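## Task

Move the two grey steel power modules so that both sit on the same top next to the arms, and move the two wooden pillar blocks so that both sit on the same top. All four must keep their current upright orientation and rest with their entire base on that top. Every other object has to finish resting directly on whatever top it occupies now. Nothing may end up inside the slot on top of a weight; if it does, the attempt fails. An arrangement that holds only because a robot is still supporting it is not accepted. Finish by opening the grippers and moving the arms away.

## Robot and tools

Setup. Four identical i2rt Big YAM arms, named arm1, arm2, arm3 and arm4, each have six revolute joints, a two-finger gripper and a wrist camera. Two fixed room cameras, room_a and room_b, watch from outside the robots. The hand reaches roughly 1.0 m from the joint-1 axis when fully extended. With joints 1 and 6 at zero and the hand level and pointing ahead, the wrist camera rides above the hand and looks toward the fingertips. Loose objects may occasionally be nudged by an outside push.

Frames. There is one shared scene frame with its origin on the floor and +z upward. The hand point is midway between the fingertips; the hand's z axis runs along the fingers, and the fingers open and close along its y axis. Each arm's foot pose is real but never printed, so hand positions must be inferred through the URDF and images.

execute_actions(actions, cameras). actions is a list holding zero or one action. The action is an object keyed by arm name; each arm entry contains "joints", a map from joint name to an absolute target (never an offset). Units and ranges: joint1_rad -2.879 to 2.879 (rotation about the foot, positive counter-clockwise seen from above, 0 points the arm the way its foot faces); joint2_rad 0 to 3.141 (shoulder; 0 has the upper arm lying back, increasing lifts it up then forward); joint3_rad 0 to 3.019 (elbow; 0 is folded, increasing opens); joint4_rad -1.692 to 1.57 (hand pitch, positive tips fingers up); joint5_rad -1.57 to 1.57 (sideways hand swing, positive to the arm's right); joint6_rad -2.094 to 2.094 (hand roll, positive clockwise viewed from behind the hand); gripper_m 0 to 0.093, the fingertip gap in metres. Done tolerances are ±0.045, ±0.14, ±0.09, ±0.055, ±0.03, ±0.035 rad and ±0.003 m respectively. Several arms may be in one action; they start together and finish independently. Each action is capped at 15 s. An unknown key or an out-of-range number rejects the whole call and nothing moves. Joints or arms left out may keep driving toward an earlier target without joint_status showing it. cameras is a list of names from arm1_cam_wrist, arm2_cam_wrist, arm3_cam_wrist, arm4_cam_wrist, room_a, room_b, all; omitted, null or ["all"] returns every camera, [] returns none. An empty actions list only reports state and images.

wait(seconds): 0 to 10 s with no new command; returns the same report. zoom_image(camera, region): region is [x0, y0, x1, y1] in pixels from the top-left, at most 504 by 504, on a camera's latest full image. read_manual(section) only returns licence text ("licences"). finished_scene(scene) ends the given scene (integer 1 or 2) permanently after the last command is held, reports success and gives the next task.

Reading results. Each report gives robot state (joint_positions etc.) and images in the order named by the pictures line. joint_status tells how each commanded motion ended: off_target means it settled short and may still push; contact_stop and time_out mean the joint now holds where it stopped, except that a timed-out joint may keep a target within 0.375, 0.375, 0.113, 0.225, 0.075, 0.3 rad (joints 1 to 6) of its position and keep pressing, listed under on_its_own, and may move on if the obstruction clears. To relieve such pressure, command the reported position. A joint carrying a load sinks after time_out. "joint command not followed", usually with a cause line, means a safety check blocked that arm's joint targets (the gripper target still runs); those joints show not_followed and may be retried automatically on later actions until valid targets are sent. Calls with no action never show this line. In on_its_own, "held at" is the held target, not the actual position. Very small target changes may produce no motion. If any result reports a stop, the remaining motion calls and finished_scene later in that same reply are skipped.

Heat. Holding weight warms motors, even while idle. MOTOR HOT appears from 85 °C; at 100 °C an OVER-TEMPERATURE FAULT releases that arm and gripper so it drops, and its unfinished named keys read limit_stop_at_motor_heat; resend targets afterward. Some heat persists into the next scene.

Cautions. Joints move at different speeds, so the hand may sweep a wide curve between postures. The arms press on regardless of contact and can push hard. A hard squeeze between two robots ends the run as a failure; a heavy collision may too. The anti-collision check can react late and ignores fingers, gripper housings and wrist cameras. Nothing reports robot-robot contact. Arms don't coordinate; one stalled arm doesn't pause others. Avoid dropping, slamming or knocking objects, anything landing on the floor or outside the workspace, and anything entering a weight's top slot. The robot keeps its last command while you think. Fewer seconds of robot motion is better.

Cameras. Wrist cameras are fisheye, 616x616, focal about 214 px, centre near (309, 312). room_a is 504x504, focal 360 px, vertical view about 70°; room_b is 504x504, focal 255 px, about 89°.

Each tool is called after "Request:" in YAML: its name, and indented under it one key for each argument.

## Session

Request:
execute_actions:
  actions: []

Scene clock: 0.00 s.
arm1.joint_positions: joint1_rad=+0.433 joint2_rad=+0.598 joint3_rad=+1.451 joint4_rad=-1.504 joint5_rad=+0.260 joint6_rad=+0.489 gripper_m=+0.095
arm1.joint_status: not commanded
arm1.hand: x=-0.1248 y=-1.8398 z=+1.3546 quat_wxyz=(-0.118, -0.890, +0.041, +0.439) (m; scene frame)
arm2.joint_positions: joint1_rad=+0.666 joint2_rad=+0.255 joint3_rad=+1.693 joint4_rad=-1.146 joint5_rad=-0.235 joint6_rad=+0.557 gripper_m=+0.094
arm2.joint_status: not commanded
arm2.hand: x=+0.2345 y=-0.4273 z=+1.4788 quat_wxyz=(-0.544, +0.192, -0.568, -0.587) (m; scene frame)
arm3.joint_positions: joint1_rad=+0.185 joint2_rad=+0.407 joint3_rad=+1.358 joint4_rad=-1.461 joint5_rad=+0.076 joint6_rad=+0.201 gripper_m=+0.094
arm3.joint_status: not commanded
arm3.hand: x=-0.5885 y=+0.6020 z=+1.2994 quat_wxyz=(-0.414, -0.608, -0.610, +0.295) (m; scene frame)
arm4.joint_positions: joint1_rad=+0.587 joint2_rad=+0.306 joint3_rad=+1.410 joint4_rad=-1.288 joint5_rad=-0.290 joint6_rad=-0.576 gripper_m=+0.095
arm4.joint_status: not commanded
arm4.hand: x=+0.1472 y=+1.4704 z=+1.3689 quat_wxyz=(-0.258, +0.766, +0.087, -0.583) (m; scene frame)
pictures: arm1_cam_wrist, arm2_cam_wrist, arm3_cam_wrist, arm4_cam_wrist, room_a, room_b
Images, in order (width x height): arm1_cam_wrist 616x616, arm2_cam_wrist 616x616, arm3_cam_wrist 616x616, arm4_cam_wrist 616x616, room_a 504x504, room_b 504x504.

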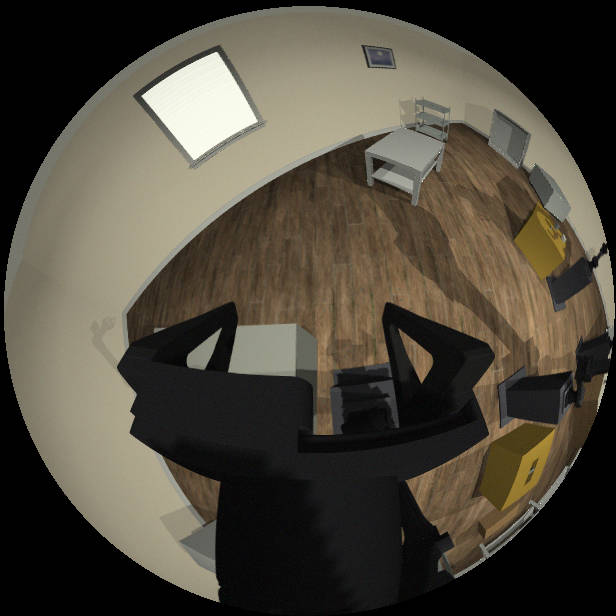

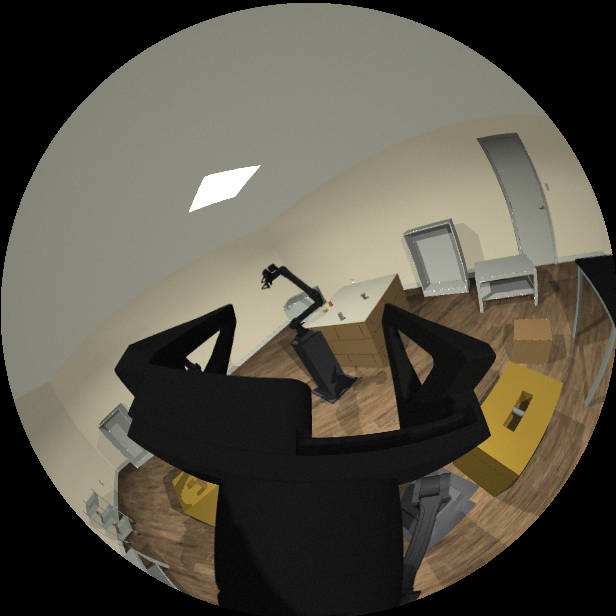

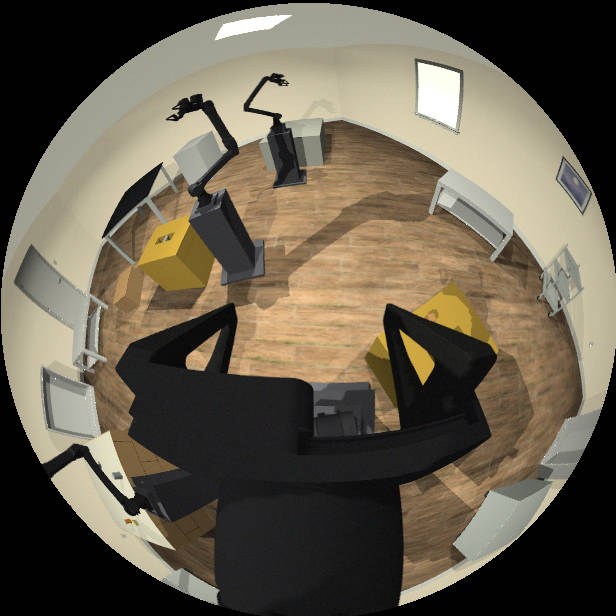

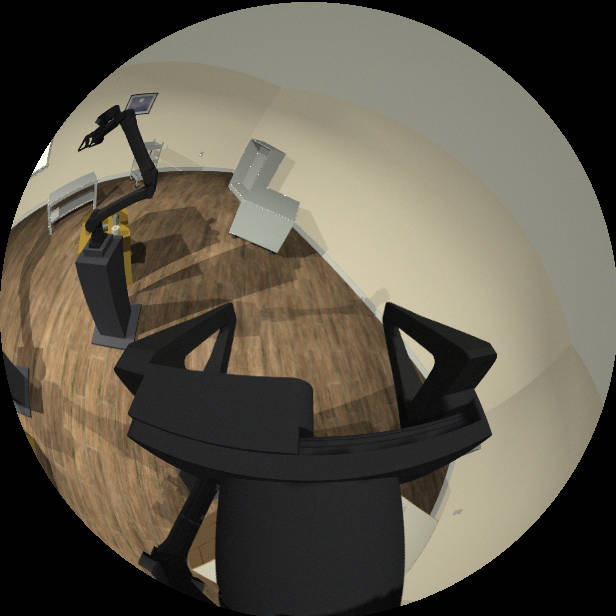

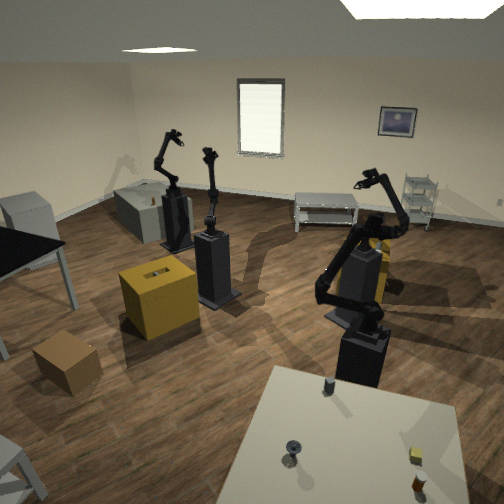

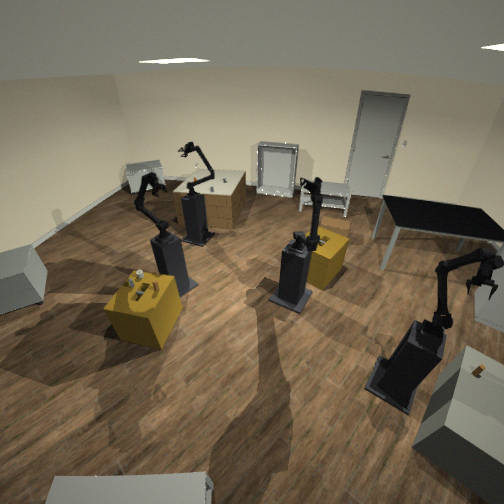

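Request:
zoom_image:
  camera: "room_b"
  region: [95, 255, 195, 325]

Request:
zoom_image:
  camera: "room_b"
  region: [404, 330, 504, 504]

Request:
zoom_image:
  camera: "room_a"
  region: [210, 350, 480, 504]

Request:
zoom_image:
  camera: "room_a"
  region: [100, 170, 220, 300]

Region (95, 255, 195, 325) of room_b's 504x504 image, scaled by 5.040, with more detail than that image has; it fills the top 353 rows of this view, and the rest is white.

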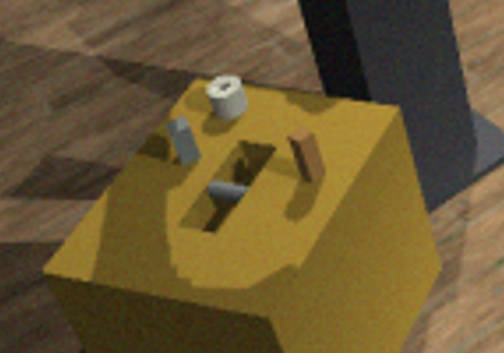

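Region (404, 330, 504, 504) of room_b's 504x504 image, scaled by 2.897, with more detail than that image has; it fills the left 290 columns of this view, and the rest is white.

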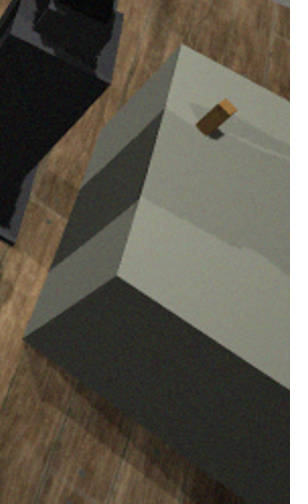

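Region (210, 350, 480, 504) of room_a's 504x504 image, scaled by 1.867, with more detail than that image has; it fills the top 287 rows of this view, and the rest is white.

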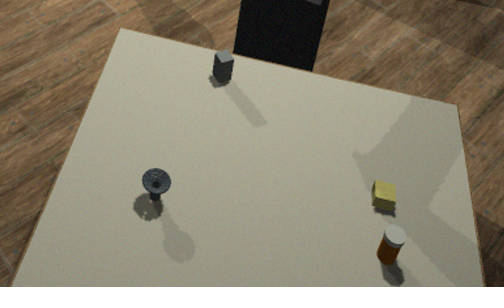

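Region (100, 170, 220, 300) of room_a's 504x504 image, scaled by 3.877, with more detail than that image has; it fills the left 465 columns of this view, and the rest is white.

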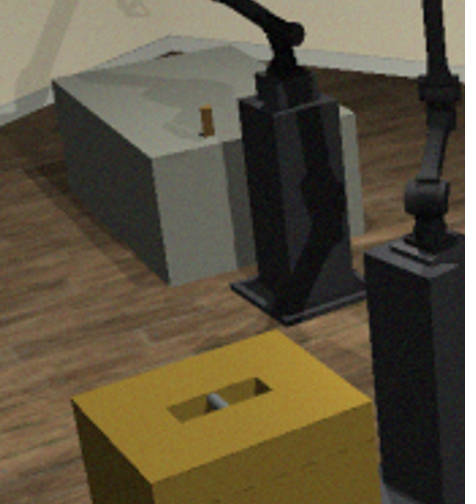

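Request:
execute_actions:
  actions:
    - {"arm1":{"joints":{"joint1_rad":1.7,"joint2_rad":1.4,"joint3_rad":1.4,"joint4_rad":-1.57,"joint5_rad":0,"joint6_rad":0}},"arm2":{"joints":{"joint1_rad":-0.3,"joint2_rad":1.4,"joint3_rad":1.4,"joint4_rad":-1.57,"joint5_rad":0,"joint6_rad":0}},"arm3":{"joints":{"joint1_rad":-1.3,"joint2_rad":1.4,"joint3_rad":1.4,"joint4_rad":-1.57,"joint5_rad":0,"joint6_rad":0}},"arm4":{"joints":{"joint1_rad":-1.2,"joint2_rad":1.4,"joint3_rad":1.4,"joint4_rad":-1.57,"joint5_rad":0,"joint6_rad":0}}}
  cameras: ["arm1_cam_wrist","arm2_cam_wrist","arm3_cam_wrist","arm4_cam_wrist"]

Scene clock: 29.63 s.
arm1.joint_positions: joint1_rad=+1.703 joint2_rad=+1.410 joint3_rad=+1.386 joint4_rad=-1.553 joint5_rad=+0.001 joint6_rad=+0.007 gripper_m=+0.095
arm1.joint_status: all done
arm1.hand: x=+0.1550 y=-2.1825 z=+1.0764 quat_wxyz=(-0.001, -0.623, -0.782, +0.001) (m; scene frame)
arm2.joint_positions: joint1_rad=-0.300 joint2_rad=+1.401 joint3_rad=+1.392 joint4_rad=-1.562 joint5_rad=+0.000 joint6_rad=+0.011 gripper_m=+0.094
arm2.joint_status: all done
arm2.hand: x=+0.6953 y=-0.4379 z=+1.0009 quat_wxyz=(+0.005, -0.036, -0.999, -0.002) (m; scene frame)
arm3.joint_positions: joint1_rad=-1.297 joint2_rad=+1.411 joint3_rad=+1.372 joint4_rad=-1.554 joint5_rad=-0.001 joint6_rad=+0.009 gripper_m=+0.094
arm3.joint_status: all done
arm3.hand: x=-0.9898 y=+0.6017 z=+1.0177 quat_wxyz=(-0.001, -0.986, -0.166, -0.013) (m; scene frame)
arm4.joint_positions: joint1_rad=-1.202 joint2_rad=+1.421 joint3_rad=+1.382 joint4_rad=-1.559 joint5_rad=-0.001 joint6_rad=-0.014 gripper_m=+0.095
arm4.joint_status: all done
arm4.hand: x=+0.5490 y=+1.7414 z=+1.0231 quat_wxyz=(+0.005, +0.375, -0.927, +0.006) (m; scene frame)
pictures: arm1_cam_wrist, arm2_cam_wrist, arm3_cam_wrist, arm4_cam_wrist
Images, in order (width x height): arm1_cam_wrist 616x616, arm2_cam_wrist 616x616, arm3_cam_wrist 616x616, arm4_cam_wrist 616x616.

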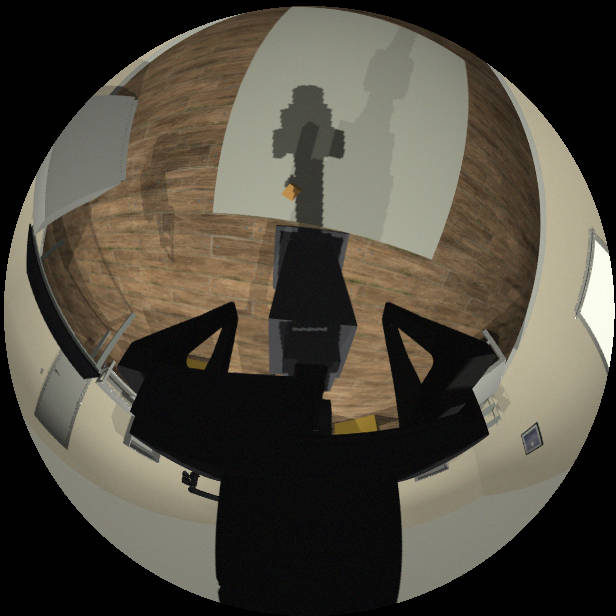

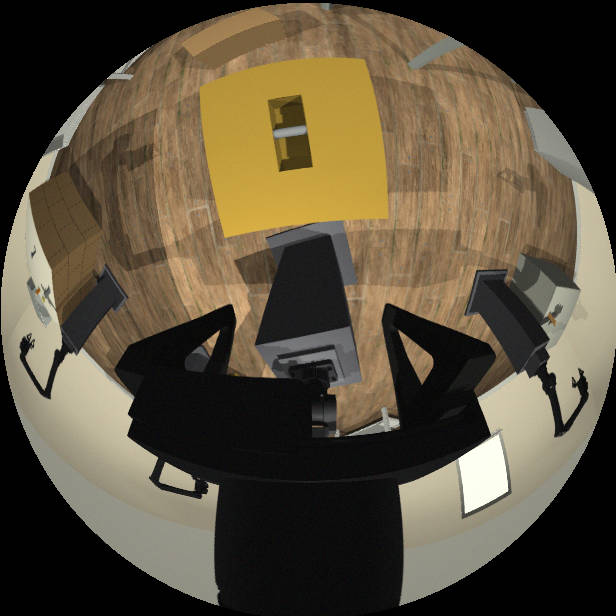

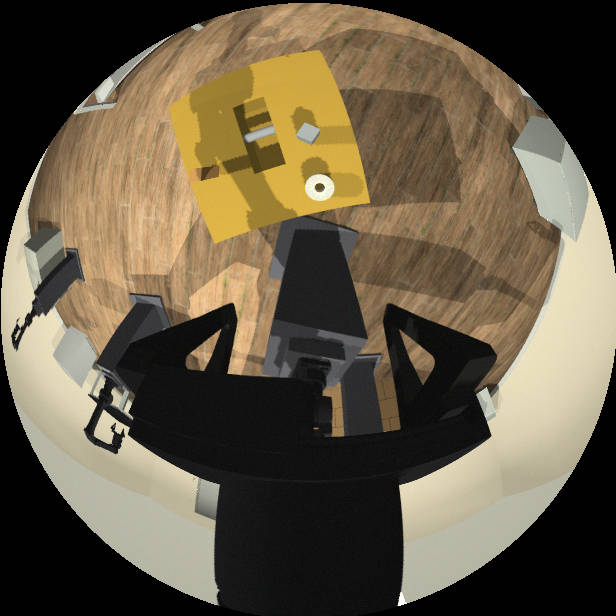

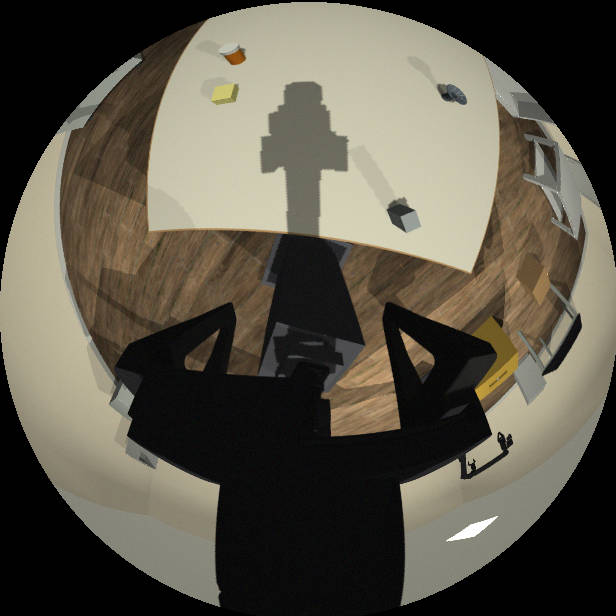

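Request:
zoom_image:
  camera: "arm3_cam_wrist"
  region: [160, 40, 380, 250]

Request:
zoom_image:
  camera: "arm1_cam_wrist"
  region: [250, 160, 330, 220]

Region (160, 40, 380, 250) of arm3_cam_wrist's 616x616 image, scaled by 2.291, with more detail than that image has; it fills the top 481 rows of this view, and the rest is white.

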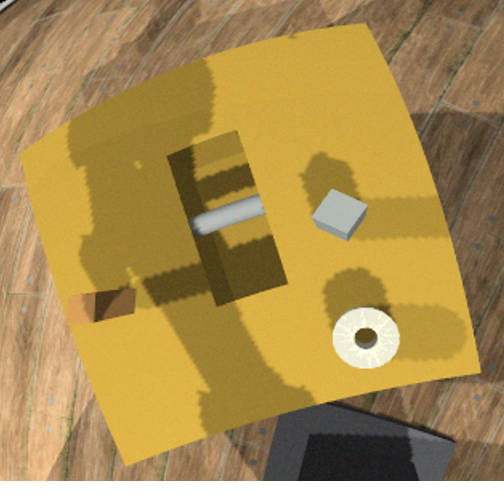

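Region (250, 160, 330, 220) of arm1_cam_wrist's 616x616 image, scaled by 6.300, with more detail than that image has; it fills the top 378 rows of this view, and the rest is white.

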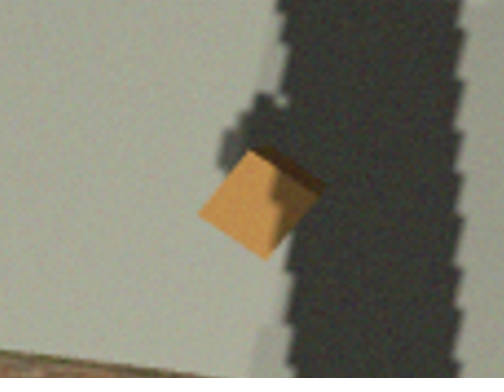

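Request:
execute_actions:
  actions:
    - {"arm1":{"joints":{"joint1_rad":1.805,"joint2_rad":2.03,"joint3_rad":1.04,"joint4_rad":-0.545,"joint6_rad":0.745}},"arm2":{"joints":{"joint1_rad":1.95,"joint2_rad":2.05,"joint3_rad":1.125,"joint4_rad":0.68}},"arm3":{"joints":{"joint1_rad":-0.855,"joint2_rad":2.06,"joint3_rad":1.48,"joint4_rad":-0.95,"joint6_rad":0.27}},"arm4":{"joints":{"joint1_rad":1.894,"joint2_rad":1.9,"joint3_rad":0.71,"joint4_rad":0.99}}}
  cameras: ["arm1_cam_wrist","arm3_cam_wrist"]

Scene clock: 82.03 s.
arm1.joint_positions: joint1_rad=+1.813 joint2_rad=+2.025 joint3_rad=+1.021 joint4_rad=-0.563 joint5_rad=+0.001 joint6_rad=+0.738 gripper_m=+0.095
arm1.joint_status: all done
arm1.hand: x=+0.2148 y=-2.2171 z=+0.6899 quat_wxyz=(-0.007, -0.833, -0.554, +0.002) (m; scene frame)
arm2.joint_positions: joint1_rad=+1.960 joint2_rad=+2.052 joint3_rad=+1.125 joint4_rad=+0.666 joint5_rad=-0.001 joint6_rad=+0.010 gripper_m=+0.094
arm2.joint_status: all done
arm2.hand: x=-0.1388 y=+0.1732 z=+0.8108 quat_wxyz=(-0.273, +0.702, -0.363, -0.548) (m; scene frame)
arm3.joint_positions: joint1_rad=-0.844 joint2_rad=+2.068 joint3_rad=+1.461 joint4_rad=-0.967 joint5_rad=+0.000 joint6_rad=+0.261 gripper_m=+0.094
arm3.joint_status: all done
arm3.hand: x=-1.0102 y=+0.3261 z=+0.7312 quat_wxyz=(-0.002, -0.965, -0.263, -0.004) (m; scene frame)
arm4.joint_positions: joint1_rad=+1.899 joint2_rad=+1.922 joint3_rad=+0.709 joint4_rad=+0.967 joint5_rad=+0.000 joint6_rad=-0.013 gripper_m=+0.095
arm4.joint_status: all done
arm4.hand: x=-0.1890 y=+1.0774 z=+0.8011 quat_wxyz=(+0.213, +0.741, +0.280, -0.572) (m; scene frame)
pictures: arm1_cam_wrist, arm3_cam_wrist
Images, in order (width x height): arm1_cam_wrist 616x616, arm3_cam_wrist 616x616.

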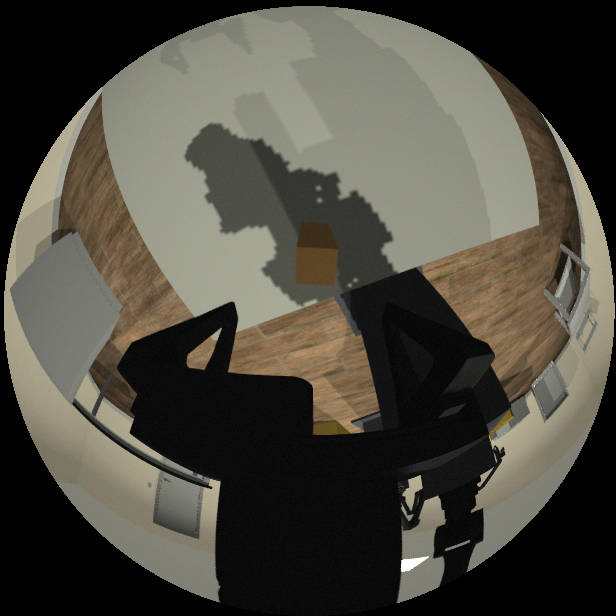

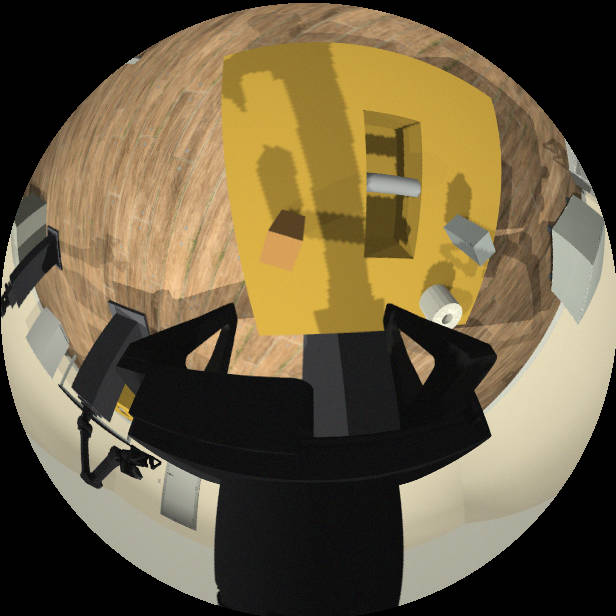

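Request:
zoom_image:
  camera: "arm1_cam_wrist"
  region: [260, 200, 380, 310]

Request:
zoom_image:
  camera: "arm3_cam_wrist"
  region: [230, 190, 350, 300]

Region (260, 200, 380, 310) of arm1_cam_wrist's 616x616 image, scaled by 4.200, with more detail than that image has; it fills the top 462 rows of this view, and the rest is white.

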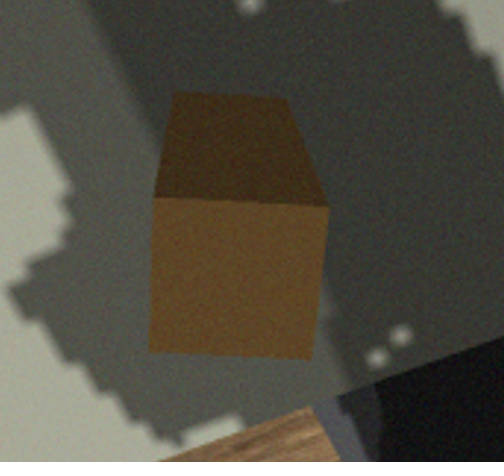

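Region (230, 190, 350, 300) of arm3_cam_wrist's 616x616 image, scaled by 4.200, with more detail than that image has; it fills the top 462 rows of this view, and the rest is white.

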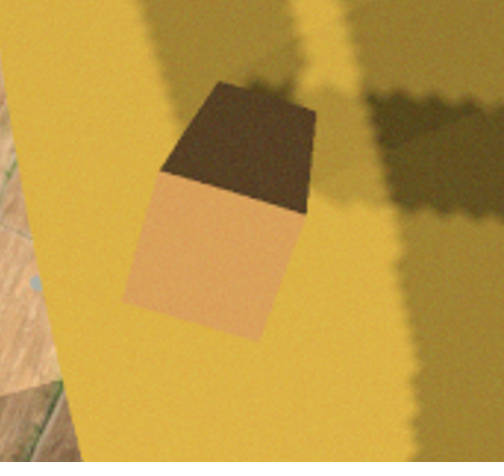

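Request:
execute_actions:
  actions:
    - {"arm1":{"joints":{"joint2_rad":2.235,"joint3_rad":1.05,"joint4_rad":-0.362,"joint6_rad":0.785}},"arm3":{"joints":{"joint1_rad":-0.795,"joint2_rad":2.268,"joint3_rad":1.49,"joint4_rad":-0.748,"joint6_rad":0.6}}}
  cameras: ["arm1_cam_wrist","arm3_cam_wrist"]

Scene clock: 110.63 s.
arm1.joint_positions: joint1_rad=+1.813 joint2_rad=+2.231 joint3_rad=+1.041 joint4_rad=-0.379 joint5_rad=+0.001 joint6_rad=+0.778 gripper_m=+0.095
arm1.joint_status: all done
arm1.hand: x=+0.2135 y=-2.2133 z=+0.6044 quat_wxyz=(-0.005, -0.844, -0.537, +0.002) (m; scene frame)
arm2.joint_positions: joint1_rad=+1.960 joint2_rad=+2.052 joint3_rad=+1.125 joint4_rad=+0.666 joint5_rad=-0.001 joint6_rad=+0.010 gripper_m=+0.094
arm2.joint_status: not commanded
arm2.hand: x=-0.1388 y=+0.1732 z=+0.8108 quat_wxyz=(-0.273, +0.702, -0.363, -0.548) (m; scene frame)
arm3.joint_positions: joint1_rad=-0.800 joint2_rad=+2.276 joint3_rad=+1.466 joint4_rad=-0.765 joint5_rad=+0.000 joint6_rad=+0.591 gripper_m=+0.094
arm3.joint_status: all done
arm3.hand: x=-0.9951 y=+0.3034 z=+0.6165 quat_wxyz=(-0.001, -0.992, -0.124, -0.004) (m; scene frame)
arm4.joint_positions: joint1_rad=+1.899 joint2_rad=+1.922 joint3_rad=+0.709 joint4_rad=+0.967 joint5_rad=+0.000 joint6_rad=-0.013 gripper_m=+0.095
arm4.joint_status: not commanded
arm4.hand: x=-0.1890 y=+1.0774 z=+0.8011 quat_wxyz=(+0.213, +0.741, +0.280, -0.572) (m; scene frame)
pictures: arm1_cam_wrist, arm3_cam_wrist
Images, in order (width x height): arm1_cam_wrist 616x616, arm3_cam_wrist 616x616.

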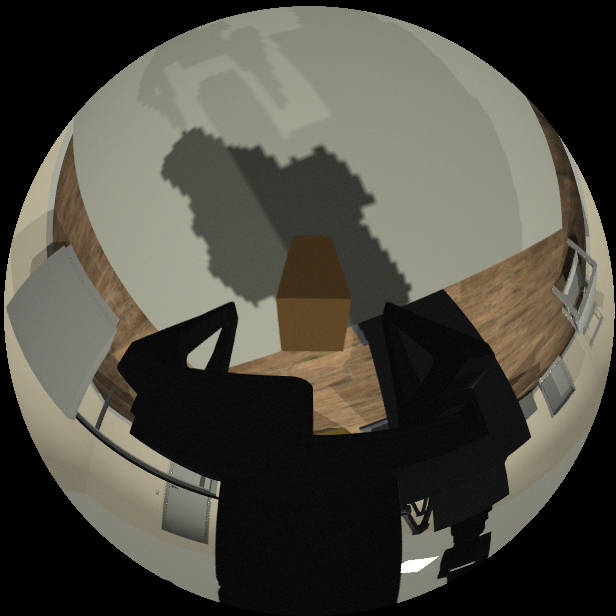

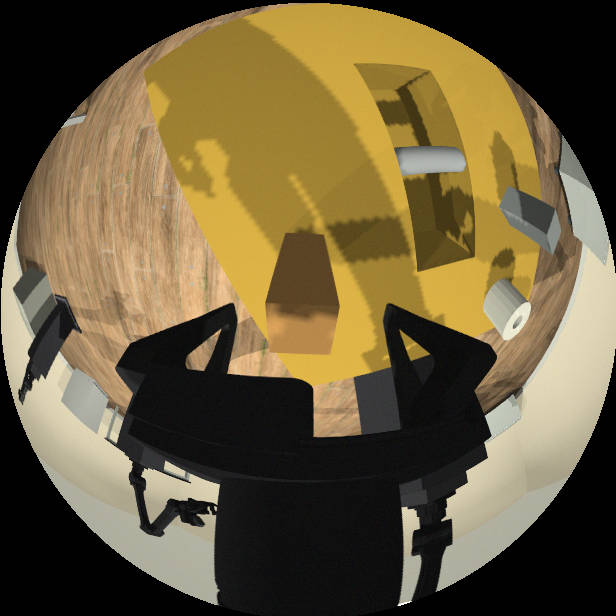

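Request:
execute_actions:
  actions:
    - {"arm1":{"joints":{"gripper_m":0.015}},"arm3":{"joints":{"gripper_m":0.015}}}
  cameras: []

Request:
execute_actions:
  actions:
    - {"arm1":{"joints":{"joint2_rad":1.8,"joint4_rad":-0.8}},"arm3":{"joints":{"joint2_rad":1.95,"joint4_rad":-1.08}}}
  cameras: []

Request:
execute_actions:
  actions:
    - {"arm1":{"joints":{"joint1_rad":-1.84,"joint2_rad":2.01,"joint3_rad":1.635,"joint4_rad":-1.175,"joint6_rad":1.57}},"arm3":{"joints":{"joint1_rad":0.585,"joint2_rad":2.07,"joint3_rad":1.88,"joint4_rad":-1.35,"joint6_rad":1.57}}}
  cameras: ["arm2_cam_wrist","arm3_cam_wrist","room_a"]

Scene clock: 122.60 s.
arm1.joint_positions: joint1_rad=+1.813 joint2_rad=+2.231 joint3_rad=+1.041 joint4_rad=-0.379 joint5_rad=+0.001 joint6_rad=+0.778 gripper_m=+0.035
arm1.joint_status: gripper_m off_target (ended at +0.035, target +0.015)
arm1.hand: x=+0.2136 y=-2.2134 z=+0.6044 quat_wxyz=(-0.006, -0.844, -0.537, +0.001) (m; scene frame)
arm2.joint_positions: joint1_rad=+1.960 joint2_rad=+2.052 joint3_rad=+1.125 joint4_rad=+0.666 joint5_rad=-0.001 joint6_rad=+0.010 gripper_m=+0.094
arm2.joint_status: not commanded
arm2.hand: x=-0.1388 y=+0.1732 z=+0.8108 quat_wxyz=(-0.273, +0.702, -0.363, -0.548) (m; scene frame)
arm3.joint_positions: joint1_rad=-0.800 joint2_rad=+2.276 joint3_rad=+1.466 joint4_rad=-0.764 joint5_rad=+0.000 joint6_rad=+0.592 gripper_m=+0.035
arm3.joint_status: gripper_m off_target (ended at +0.035, target +0.015)
arm3.hand: x=-0.9952 y=+0.3033 z=+0.6165 quat_wxyz=(-0.001, -0.992, -0.123, -0.004) (m; scene frame)
arm4.joint_positions: joint1_rad=+1.899 joint2_rad=+1.922 joint3_rad=+0.709 joint4_rad=+0.967 joint5_rad=+0.000 joint6_rad=-0.013 gripper_m=+0.095
arm4.joint_status: not commanded
arm4.hand: x=-0.1890 y=+1.0774 z=+0.8011 quat_wxyz=(+0.213, +0.741, +0.280, -0.572) (m; scene frame)
pictures: none
No camera images: the call's "cameras" was empty. Leave "cameras" out to get every camera's image.

Scene clock: 124.00 s.
arm1.joint_positions: joint1_rad=+1.813 joint2_rad=+1.777 joint3_rad=+1.039 joint4_rad=-0.784 joint5_rad=+0.001 joint6_rad=+0.778 gripper_m=+0.035
arm1.joint_status: all done
arm1.hand: x=+0.2162 y=-2.2212 z=+0.8015 quat_wxyz=(-0.028, -0.843, -0.537, +0.007) (m; scene frame)
arm2.joint_positions: joint1_rad=+1.960 joint2_rad=+2.052 joint3_rad=+1.125 joint4_rad=+0.666 joint5_rad=-0.001 joint6_rad=+0.010 gripper_m=+0.094
arm2.joint_status: not commanded
arm2.hand: x=-0.1388 y=+0.1732 z=+0.8108 quat_wxyz=(-0.273, +0.702, -0.363, -0.548) (m; scene frame)
arm3.joint_positions: joint1_rad=-0.800 joint2_rad=+1.957 joint3_rad=+1.466 joint4_rad=-1.065 joint5_rad=+0.000 joint6_rad=+0.592 gripper_m=+0.035
arm3.joint_status: all done
arm3.hand: x=-0.9871 y=+0.3140 z=+0.7939 quat_wxyz=(-0.007, -0.992, -0.123, +0.003) (m; scene frame)
arm4.joint_positions: joint1_rad=+1.899 joint2_rad=+1.922 joint3_rad=+0.709 joint4_rad=+0.967 joint5_rad=+0.000 joint6_rad=-0.013 gripper_m=+0.095
arm4.joint_status: not commanded
arm4.hand: x=-0.1890 y=+1.0774 z=+0.8011 quat_wxyz=(+0.213, +0.741, +0.280, -0.572) (m; scene frame)
pictures: none
No camera images: the call's "cameras" was empty. Leave "cameras" out to get every camera's image.

Scene clock: 127.10 s.
arm1.joint_positions: joint1_rad=-1.843 joint2_rad=+2.022 joint3_rad=+1.633 joint4_rad=-1.159 joint5_rad=+0.001 joint6_rad=+1.563 gripper_m=+0.035
arm1.joint_status: all done
arm1.hand: x=+0.1685 y=-1.1888 z=+0.8585 quat_wxyz=(+0.004, +0.083, +0.997, +0.007) (m; scene frame)
arm2.joint_positions: joint1_rad=+1.960 joint2_rad=+2.052 joint3_rad=+1.125 joint4_rad=+0.666 joint5_rad=-0.001 joint6_rad=+0.010 gripper_m=+0.094
arm2.joint_status: not commanded
arm2.hand: x=-0.1388 y=+0.1732 z=+0.8108 quat_wxyz=(-0.273, +0.702, -0.363, -0.548) (m; scene frame)
arm3.joint_positions: joint1_rad=+0.597 joint2_rad=+2.082 joint3_rad=+1.859 joint4_rad=-1.334 joint5_rad=-0.004 joint6_rad=+1.562 gripper_m=+0.035
arm3.joint_status: all done
arm3.hand: x=-0.2110 y=+0.2310 z=+0.8661 quat_wxyz=(-0.009, -0.944, -0.331, -0.006) (m; scene frame)
arm4.joint_positions: joint1_rad=+1.899 joint2_rad=+1.922 joint3_rad=+0.709 joint4_rad=+0.967 joint5_rad=+0.000 joint6_rad=-0.013 gripper_m=+0.095
arm4.joint_status: not commanded
arm4.hand: x=-0.1890 y=+1.0774 z=+0.8011 quat_wxyz=(+0.213, +0.741, +0.280, -0.572) (m; scene frame)
pictures: arm2_cam_wrist, arm3_cam_wrist, room_a
Images, in order (width x height): arm2_cam_wrist 616x616, arm3_cam_wrist 616x616, room_a 504x504.

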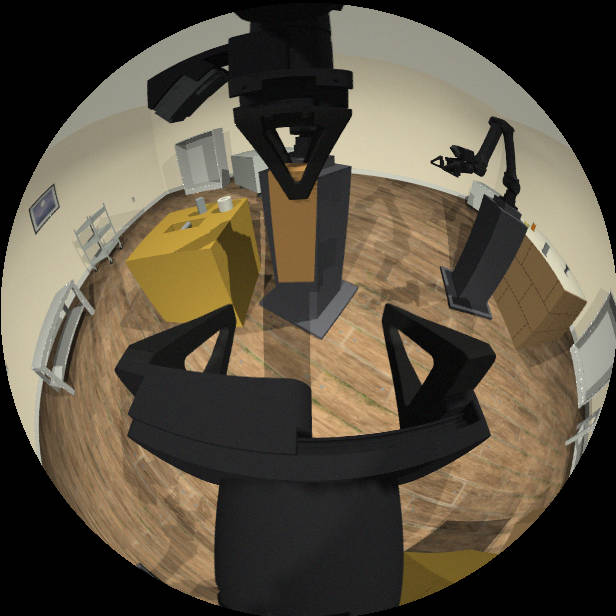

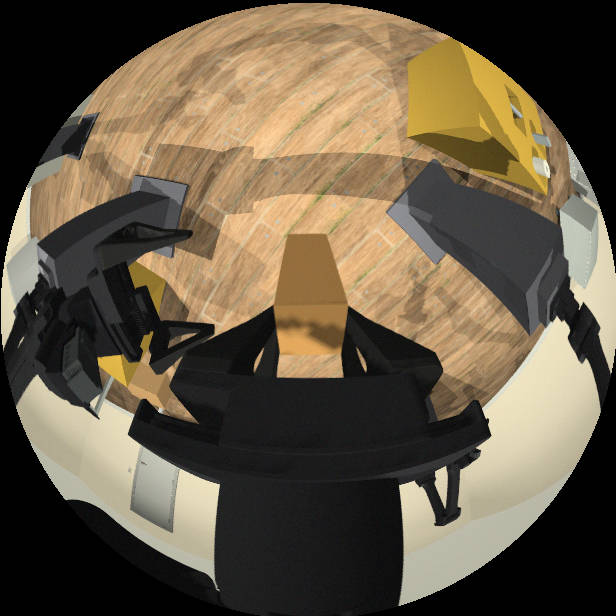

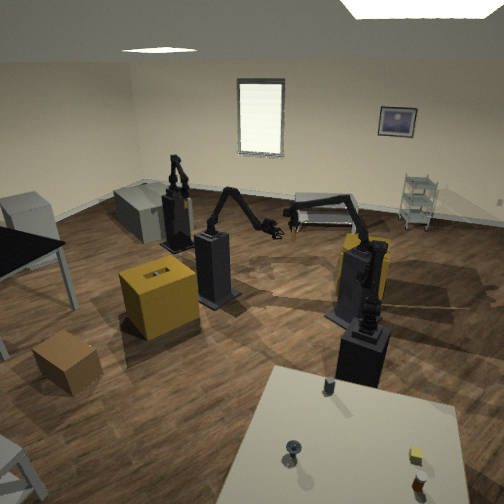

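Request:
execute_actions:
  actions:
    - {"arm2":{"joints":{"joint1_rad":1.985,"joint2_rad":2.233,"joint3_rad":1.474,"joint4_rad":0.527}}}
  cameras: ["arm2_cam_wrist","arm3_cam_wrist"]

Scene clock: 138.77 s.
arm1.joint_positions: joint1_rad=-1.843 joint2_rad=+2.022 joint3_rad=+1.633 joint4_rad=-1.159 joint5_rad=+0.001 joint6_rad=+1.563 gripper_m=+0.035
arm1.joint_status: not commanded
arm1.hand: x=+0.1685 y=-1.1888 z=+0.8585 quat_wxyz=(+0.004, +0.083, +0.997, +0.007) (m; scene frame)
arm2.joint_positions: joint1_rad=+1.974 joint2_rad=+2.229 joint3_rad=+1.445 joint4_rad=+0.530 joint5_rad=-0.001 joint6_rad=+0.010 gripper_m=+0.094
arm2.joint_status: all done
arm2.hand: x=-0.2021 y=+0.2400 z=+0.8027 quat_wxyz=(-0.270, +0.703, -0.357, -0.553) (m; scene frame)
arm3.joint_positions: joint1_rad=+0.597 joint2_rad=+2.082 joint3_rad=+1.859 joint4_rad=-1.334 joint5_rad=-0.004 joint6_rad=+1.562 gripper_m=+0.035
arm3.joint_status: not commanded
arm3.hand: x=-0.2110 y=+0.2310 z=+0.8661 quat_wxyz=(-0.009, -0.944, -0.331, -0.006) (m; scene frame)
arm4.joint_positions: joint1_rad=+1.899 joint2_rad=+1.922 joint3_rad=+0.709 joint4_rad=+0.967 joint5_rad=+0.000 joint6_rad=-0.013 gripper_m=+0.095
arm4.joint_status: not commanded
arm4.hand: x=-0.1890 y=+1.0774 z=+0.8011 quat_wxyz=(+0.213, +0.741, +0.280, -0.572) (m; scene frame)
pictures: arm2_cam_wrist, arm3_cam_wrist
Images, in order (width x height): arm2_cam_wrist 616x616, arm3_cam_wrist 616x616.

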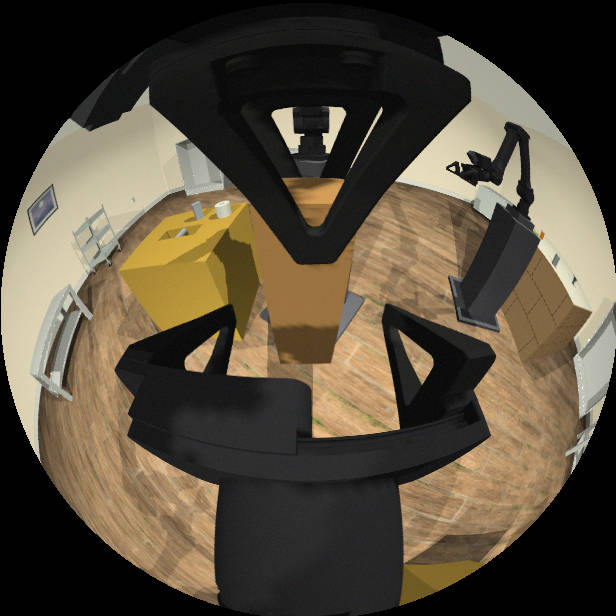

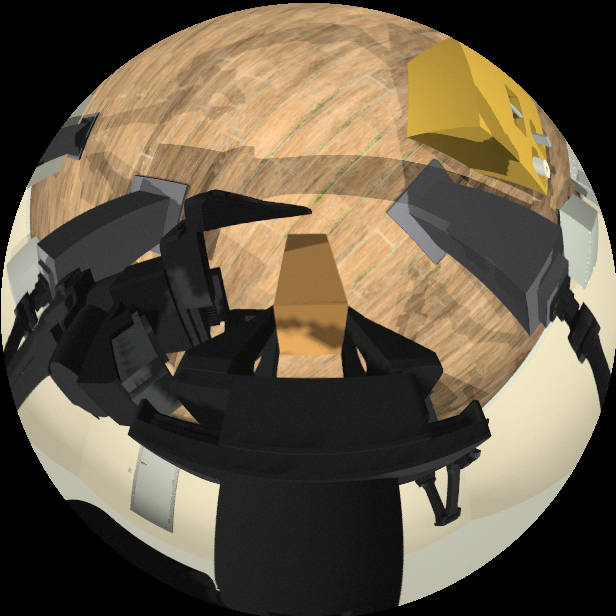

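Request:
execute_actions:
  actions:
    - {"arm2":{"joints":{"joint4_rad":0.495,"gripper_m":0.015}}}
  cameras: []

Request:
execute_actions:
  actions:
    - {"arm3":{"joints":{"gripper_m":0.047}}}
  cameras: ["arm2_cam_wrist"]

Scene clock: 154.23 s.
arm1.joint_positions: joint1_rad=-1.843 joint2_rad=+2.022 joint3_rad=+1.633 joint4_rad=-1.159 joint5_rad=+0.001 joint6_rad=+1.563 gripper_m=+0.035
arm1.joint_status: not commanded
arm1.hand: x=+0.1685 y=-1.1888 z=+0.8585 quat_wxyz=(+0.004, +0.083, +0.997, +0.007) (m; scene frame)
arm2.joint_positions: joint1_rad=+1.975 joint2_rad=+2.229 joint3_rad=+1.445 joint4_rad=+0.504 joint5_rad=-0.004 joint6_rad=+0.010 gripper_m=+0.034
arm2.joint_status: gripper_m off_target (ended at +0.034, target +0.015); the others done
arm2.hand: x=-0.2020 y=+0.2380 z=+0.7966 quat_wxyz=(-0.265, +0.711, -0.359, -0.544) (m; scene frame)
arm3.joint_positions: joint1_rad=+0.597 joint2_rad=+2.082 joint3_rad=+1.859 joint4_rad=-1.334 joint5_rad=-0.006 joint6_rad=+1.564 gripper_m=+0.035
arm3.joint_status: not commanded
arm3.hand: x=-0.2108 y=+0.2312 z=+0.8661 quat_wxyz=(-0.009, -0.944, -0.329, -0.007) (m; scene frame)
arm4.joint_positions: joint1_rad=+1.899 joint2_rad=+1.922 joint3_rad=+0.709 joint4_rad=+0.967 joint5_rad=+0.000 joint6_rad=-0.013 gripper_m=+0.095
arm4.joint_status: not commanded
arm4.hand: x=-0.1890 y=+1.0774 z=+0.8011 quat_wxyz=(+0.213, +0.741, +0.280, -0.572) (m; scene frame)
pictures: none
No camera images: the call's "cameras" was empty. Leave "cameras" out to get every camera's image.

Scene clock: 154.80 s.
arm1.joint_positions: joint1_rad=-1.843 joint2_rad=+2.022 joint3_rad=+1.633 joint4_rad=-1.159 joint5_rad=+0.001 joint6_rad=+1.563 gripper_m=+0.035
arm1.joint_status: not commanded
arm1.hand: x=+0.1685 y=-1.1888 z=+0.8585 quat_wxyz=(+0.004, +0.083, +0.997, +0.007) (m; scene frame)
arm2.joint_positions: joint1_rad=+1.975 joint2_rad=+2.229 joint3_rad=+1.445 joint4_rad=+0.498 joint5_rad=-0.002 joint6_rad=+0.010 gripper_m=+0.034
arm2.joint_status: not commanded
arm2.hand: x=-0.2016 y=+0.2378 z=+0.7952 quat_wxyz=(-0.264, +0.712, -0.360, -0.542) (m; scene frame)
arm3.joint_positions: joint1_rad=+0.597 joint2_rad=+2.082 joint3_rad=+1.859 joint4_rad=-1.334 joint5_rad=-0.004 joint6_rad=+1.564 gripper_m=+0.047
arm3.joint_status: all done
arm3.hand: x=-0.2110 y=+0.2310 z=+0.8661 quat_wxyz=(-0.009, -0.944, -0.329, -0.006) (m; scene frame)
arm4.joint_positions: joint1_rad=+1.899 joint2_rad=+1.922 joint3_rad=+0.709 joint4_rad=+0.967 joint5_rad=+0.000 joint6_rad=-0.013 gripper_m=+0.095
arm4.joint_status: not commanded
arm4.hand: x=-0.1890 y=+1.0774 z=+0.8011 quat_wxyz=(+0.213, +0.741, +0.280, -0.572) (m; scene frame)
pictures: arm2_cam_wrist
Images, in order (width x height): arm2_cam_wrist 616x616.

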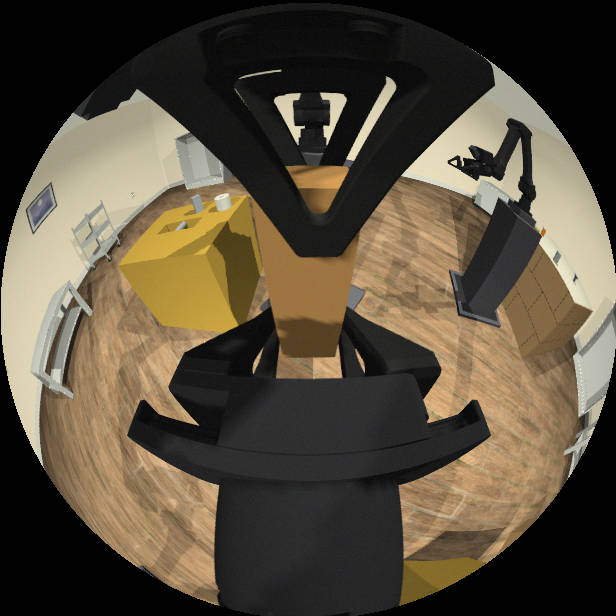

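Request:
execute_actions:
  actions:
    - {"arm3":{"joints":{"joint2_rad":1.75}}}
  cameras: []

Request:
execute_actions:
  actions:
    - {"arm2":{"joints":{"joint1_rad":-0.03,"joint2_rad":2.36,"joint3_rad":1.085,"joint4_rad":1.05}},"arm3":{"joints":{"joint1_rad":-1.29,"joint3_rad":1.5,"joint6_rad":0.56,"gripper_m":0.093}}}
  cameras: ["arm2_cam_wrist"]

Request:
execute_actions:
  actions:
    - {"arm2":{"joints":{"joint2_rad":2.48,"joint3_rad":1.155,"joint4_rad":1.12}},"arm3":{"joints":{"joint2_rad":2.137,"joint3_rad":1.52,"joint4_rad":-0.91}}}
  cameras: ["arm2_cam_wrist","arm3_cam_wrist"]

Scene clock: 182.03 s.
arm1.joint_positions: joint1_rad=-1.843 joint2_rad=+2.022 joint3_rad=+1.633 joint4_rad=-1.159 joint5_rad=+0.001 joint6_rad=+1.563 gripper_m=+0.035
arm1.joint_status: not commanded
arm1.hand: x=+0.1685 y=-1.1888 z=+0.8585 quat_wxyz=(+0.004, +0.083, +0.997, +0.007) (m; scene frame)
arm2.joint_positions: joint1_rad=+1.975 joint2_rad=+2.229 joint3_rad=+1.445 joint4_rad=+0.498 joint5_rad=-0.002 joint6_rad=+0.010 gripper_m=+0.034
arm2.joint_status: not commanded
arm2.hand: x=-0.2016 y=+0.2378 z=+0.7952 quat_wxyz=(-0.264, +0.712, -0.360, -0.542) (m; scene frame)
arm3.joint_positions: joint1_rad=+0.597 joint2_rad=+1.759 joint3_rad=+1.859 joint4_rad=-1.334 joint5_rad=-0.004 joint6_rad=+1.564 gripper_m=+0.047
arm3.joint_status: all done
arm3.hand: x=-0.2254 y=+0.2487 z=+1.0647 quat_wxyz=(-0.161, -0.930, -0.325, -0.058) (m; scene frame)
arm4.joint_positions: joint1_rad=+1.899 joint2_rad=+1.922 joint3_rad=+0.709 joint4_rad=+0.967 joint5_rad=+0.000 joint6_rad=-0.013 gripper_m=+0.095
arm4.joint_status: not commanded
arm4.hand: x=-0.1890 y=+1.0774 z=+0.8011 quat_wxyz=(+0.213, +0.741, +0.280, -0.572) (m; scene frame)
pictures: none
No camera images: the call's "cameras" was empty. Leave "cameras" out to get every camera's image.

Scene clock: 184.10 s.
arm1.joint_positions: joint1_rad=-1.843 joint2_rad=+2.022 joint3_rad=+1.633 joint4_rad=-1.159 joint5_rad=+0.001 joint6_rad=+1.563 gripper_m=+0.035
arm1.joint_status: not commanded
arm1.hand: x=+0.1685 y=-1.1888 z=+0.8585 quat_wxyz=(+0.004, +0.083, +0.997, +0.007) (m; scene frame)
arm2.joint_positions: joint1_rad=-0.040 joint2_rad=+2.357 joint3_rad=+1.085 joint4_rad=+1.034 joint5_rad=+0.002 joint6_rad=+0.008 gripper_m=+0.034
arm2.joint_status: all done
arm2.hand: x=+0.9619 y=-0.2749 z=+0.6594 quat_wxyz=(-0.611, +0.073, -0.785, -0.066) (m; scene frame)
arm3.joint_positions: joint1_rad=-1.296 joint2_rad=+1.763 joint3_rad=+1.504 joint4_rad=-1.334 joint5_rad=-0.001 joint6_rad=+0.569 gripper_m=+0.093
arm3.joint_status: all done
arm3.hand: x=-1.1021 y=+0.5607 z=+0.9086 quat_wxyz=(+0.003, -0.994, +0.113, -0.013) (m; scene frame)
arm4.joint_positions: joint1_rad=+1.899 joint2_rad=+1.922 joint3_rad=+0.709 joint4_rad=+0.967 joint5_rad=+0.000 joint6_rad=-0.013 gripper_m=+0.095
arm4.joint_status: not commanded
arm4.hand: x=-0.1890 y=+1.0774 z=+0.8011 quat_wxyz=(+0.213, +0.741, +0.280, -0.572) (m; scene frame)
pictures: arm2_cam_wrist
Images, in order (width x height): arm2_cam_wrist 616x616.

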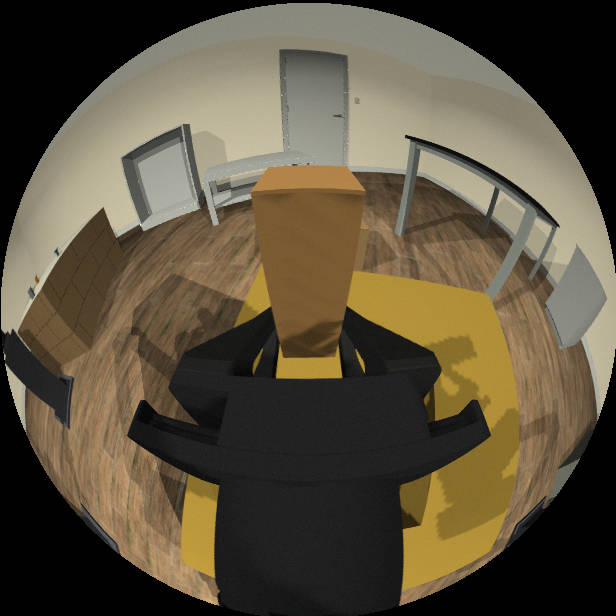

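Scene clock: 185.50 s.
arm1.joint_positions: joint1_rad=-1.843 joint2_rad=+2.022 joint3_rad=+1.633 joint4_rad=-1.159 joint5_rad=+0.001 joint6_rad=+1.563 gripper_m=+0.035
arm1.joint_status: not commanded
arm1.hand: x=+0.1685 y=-1.1888 z=+0.8585 quat_wxyz=(+0.004, +0.083, +0.997, +0.007) (m; scene frame)
arm2.joint_positions: joint1_rad=-0.040 joint2_rad=+2.484 joint3_rad=+1.141 joint4_rad=+1.102 joint5_rad=+0.002 joint6_rad=+0.008 gripper_m=+0.034
arm2.joint_status: all done
arm2.hand: x=+0.9603 y=-0.2749 z=+0.6100 quat_wxyz=(-0.610, +0.073, -0.786, -0.066) (m; scene frame)
arm3.joint_positions: joint1_rad=-1.296 joint2_rad=+2.140 joint3_rad=+1.504 joint4_rad=-0.927 joint5_rad=-0.001 joint6_rad=+0.569 gripper_m=+0.093
arm3.joint_status: all done
arm3.hand: x=-1.1648 y=+0.5372 z=+0.7027 quat_wxyz=(-0.004, -0.994, +0.113, +0.001) (m; scene frame)
arm4.joint_positions: joint1_rad=+1.899 joint2_rad=+1.922 joint3_rad=+0.709 joint4_rad=+0.967 joint5_rad=+0.000 joint6_rad=-0.013 gripper_m=+0.095
arm4.joint_status: not commanded
arm4.hand: x=-0.1890 y=+1.0774 z=+0.8011 quat_wxyz=(+0.213, +0.741, +0.280, -0.572) (m; scene frame)
pictures: arm2_cam_wrist, arm3_cam_wrist
Images, in order (width x height): arm2_cam_wrist 616x616, arm3_cam_wrist 616x616.

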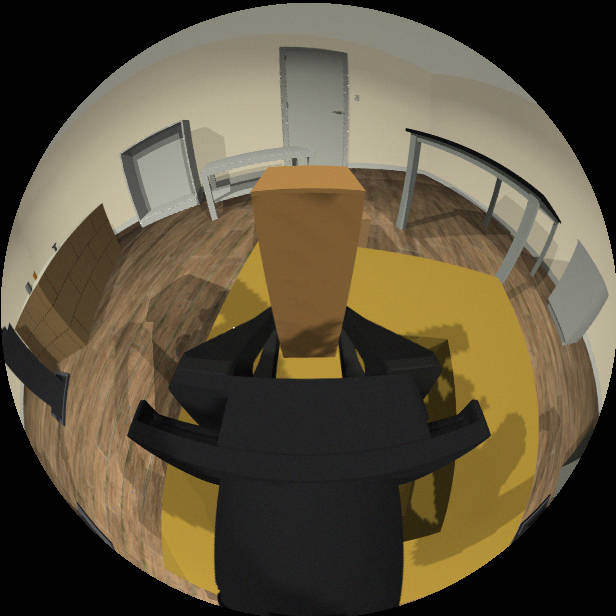

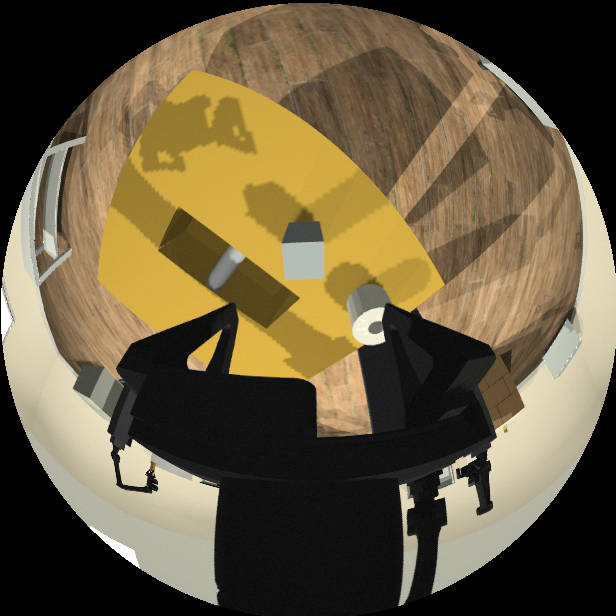

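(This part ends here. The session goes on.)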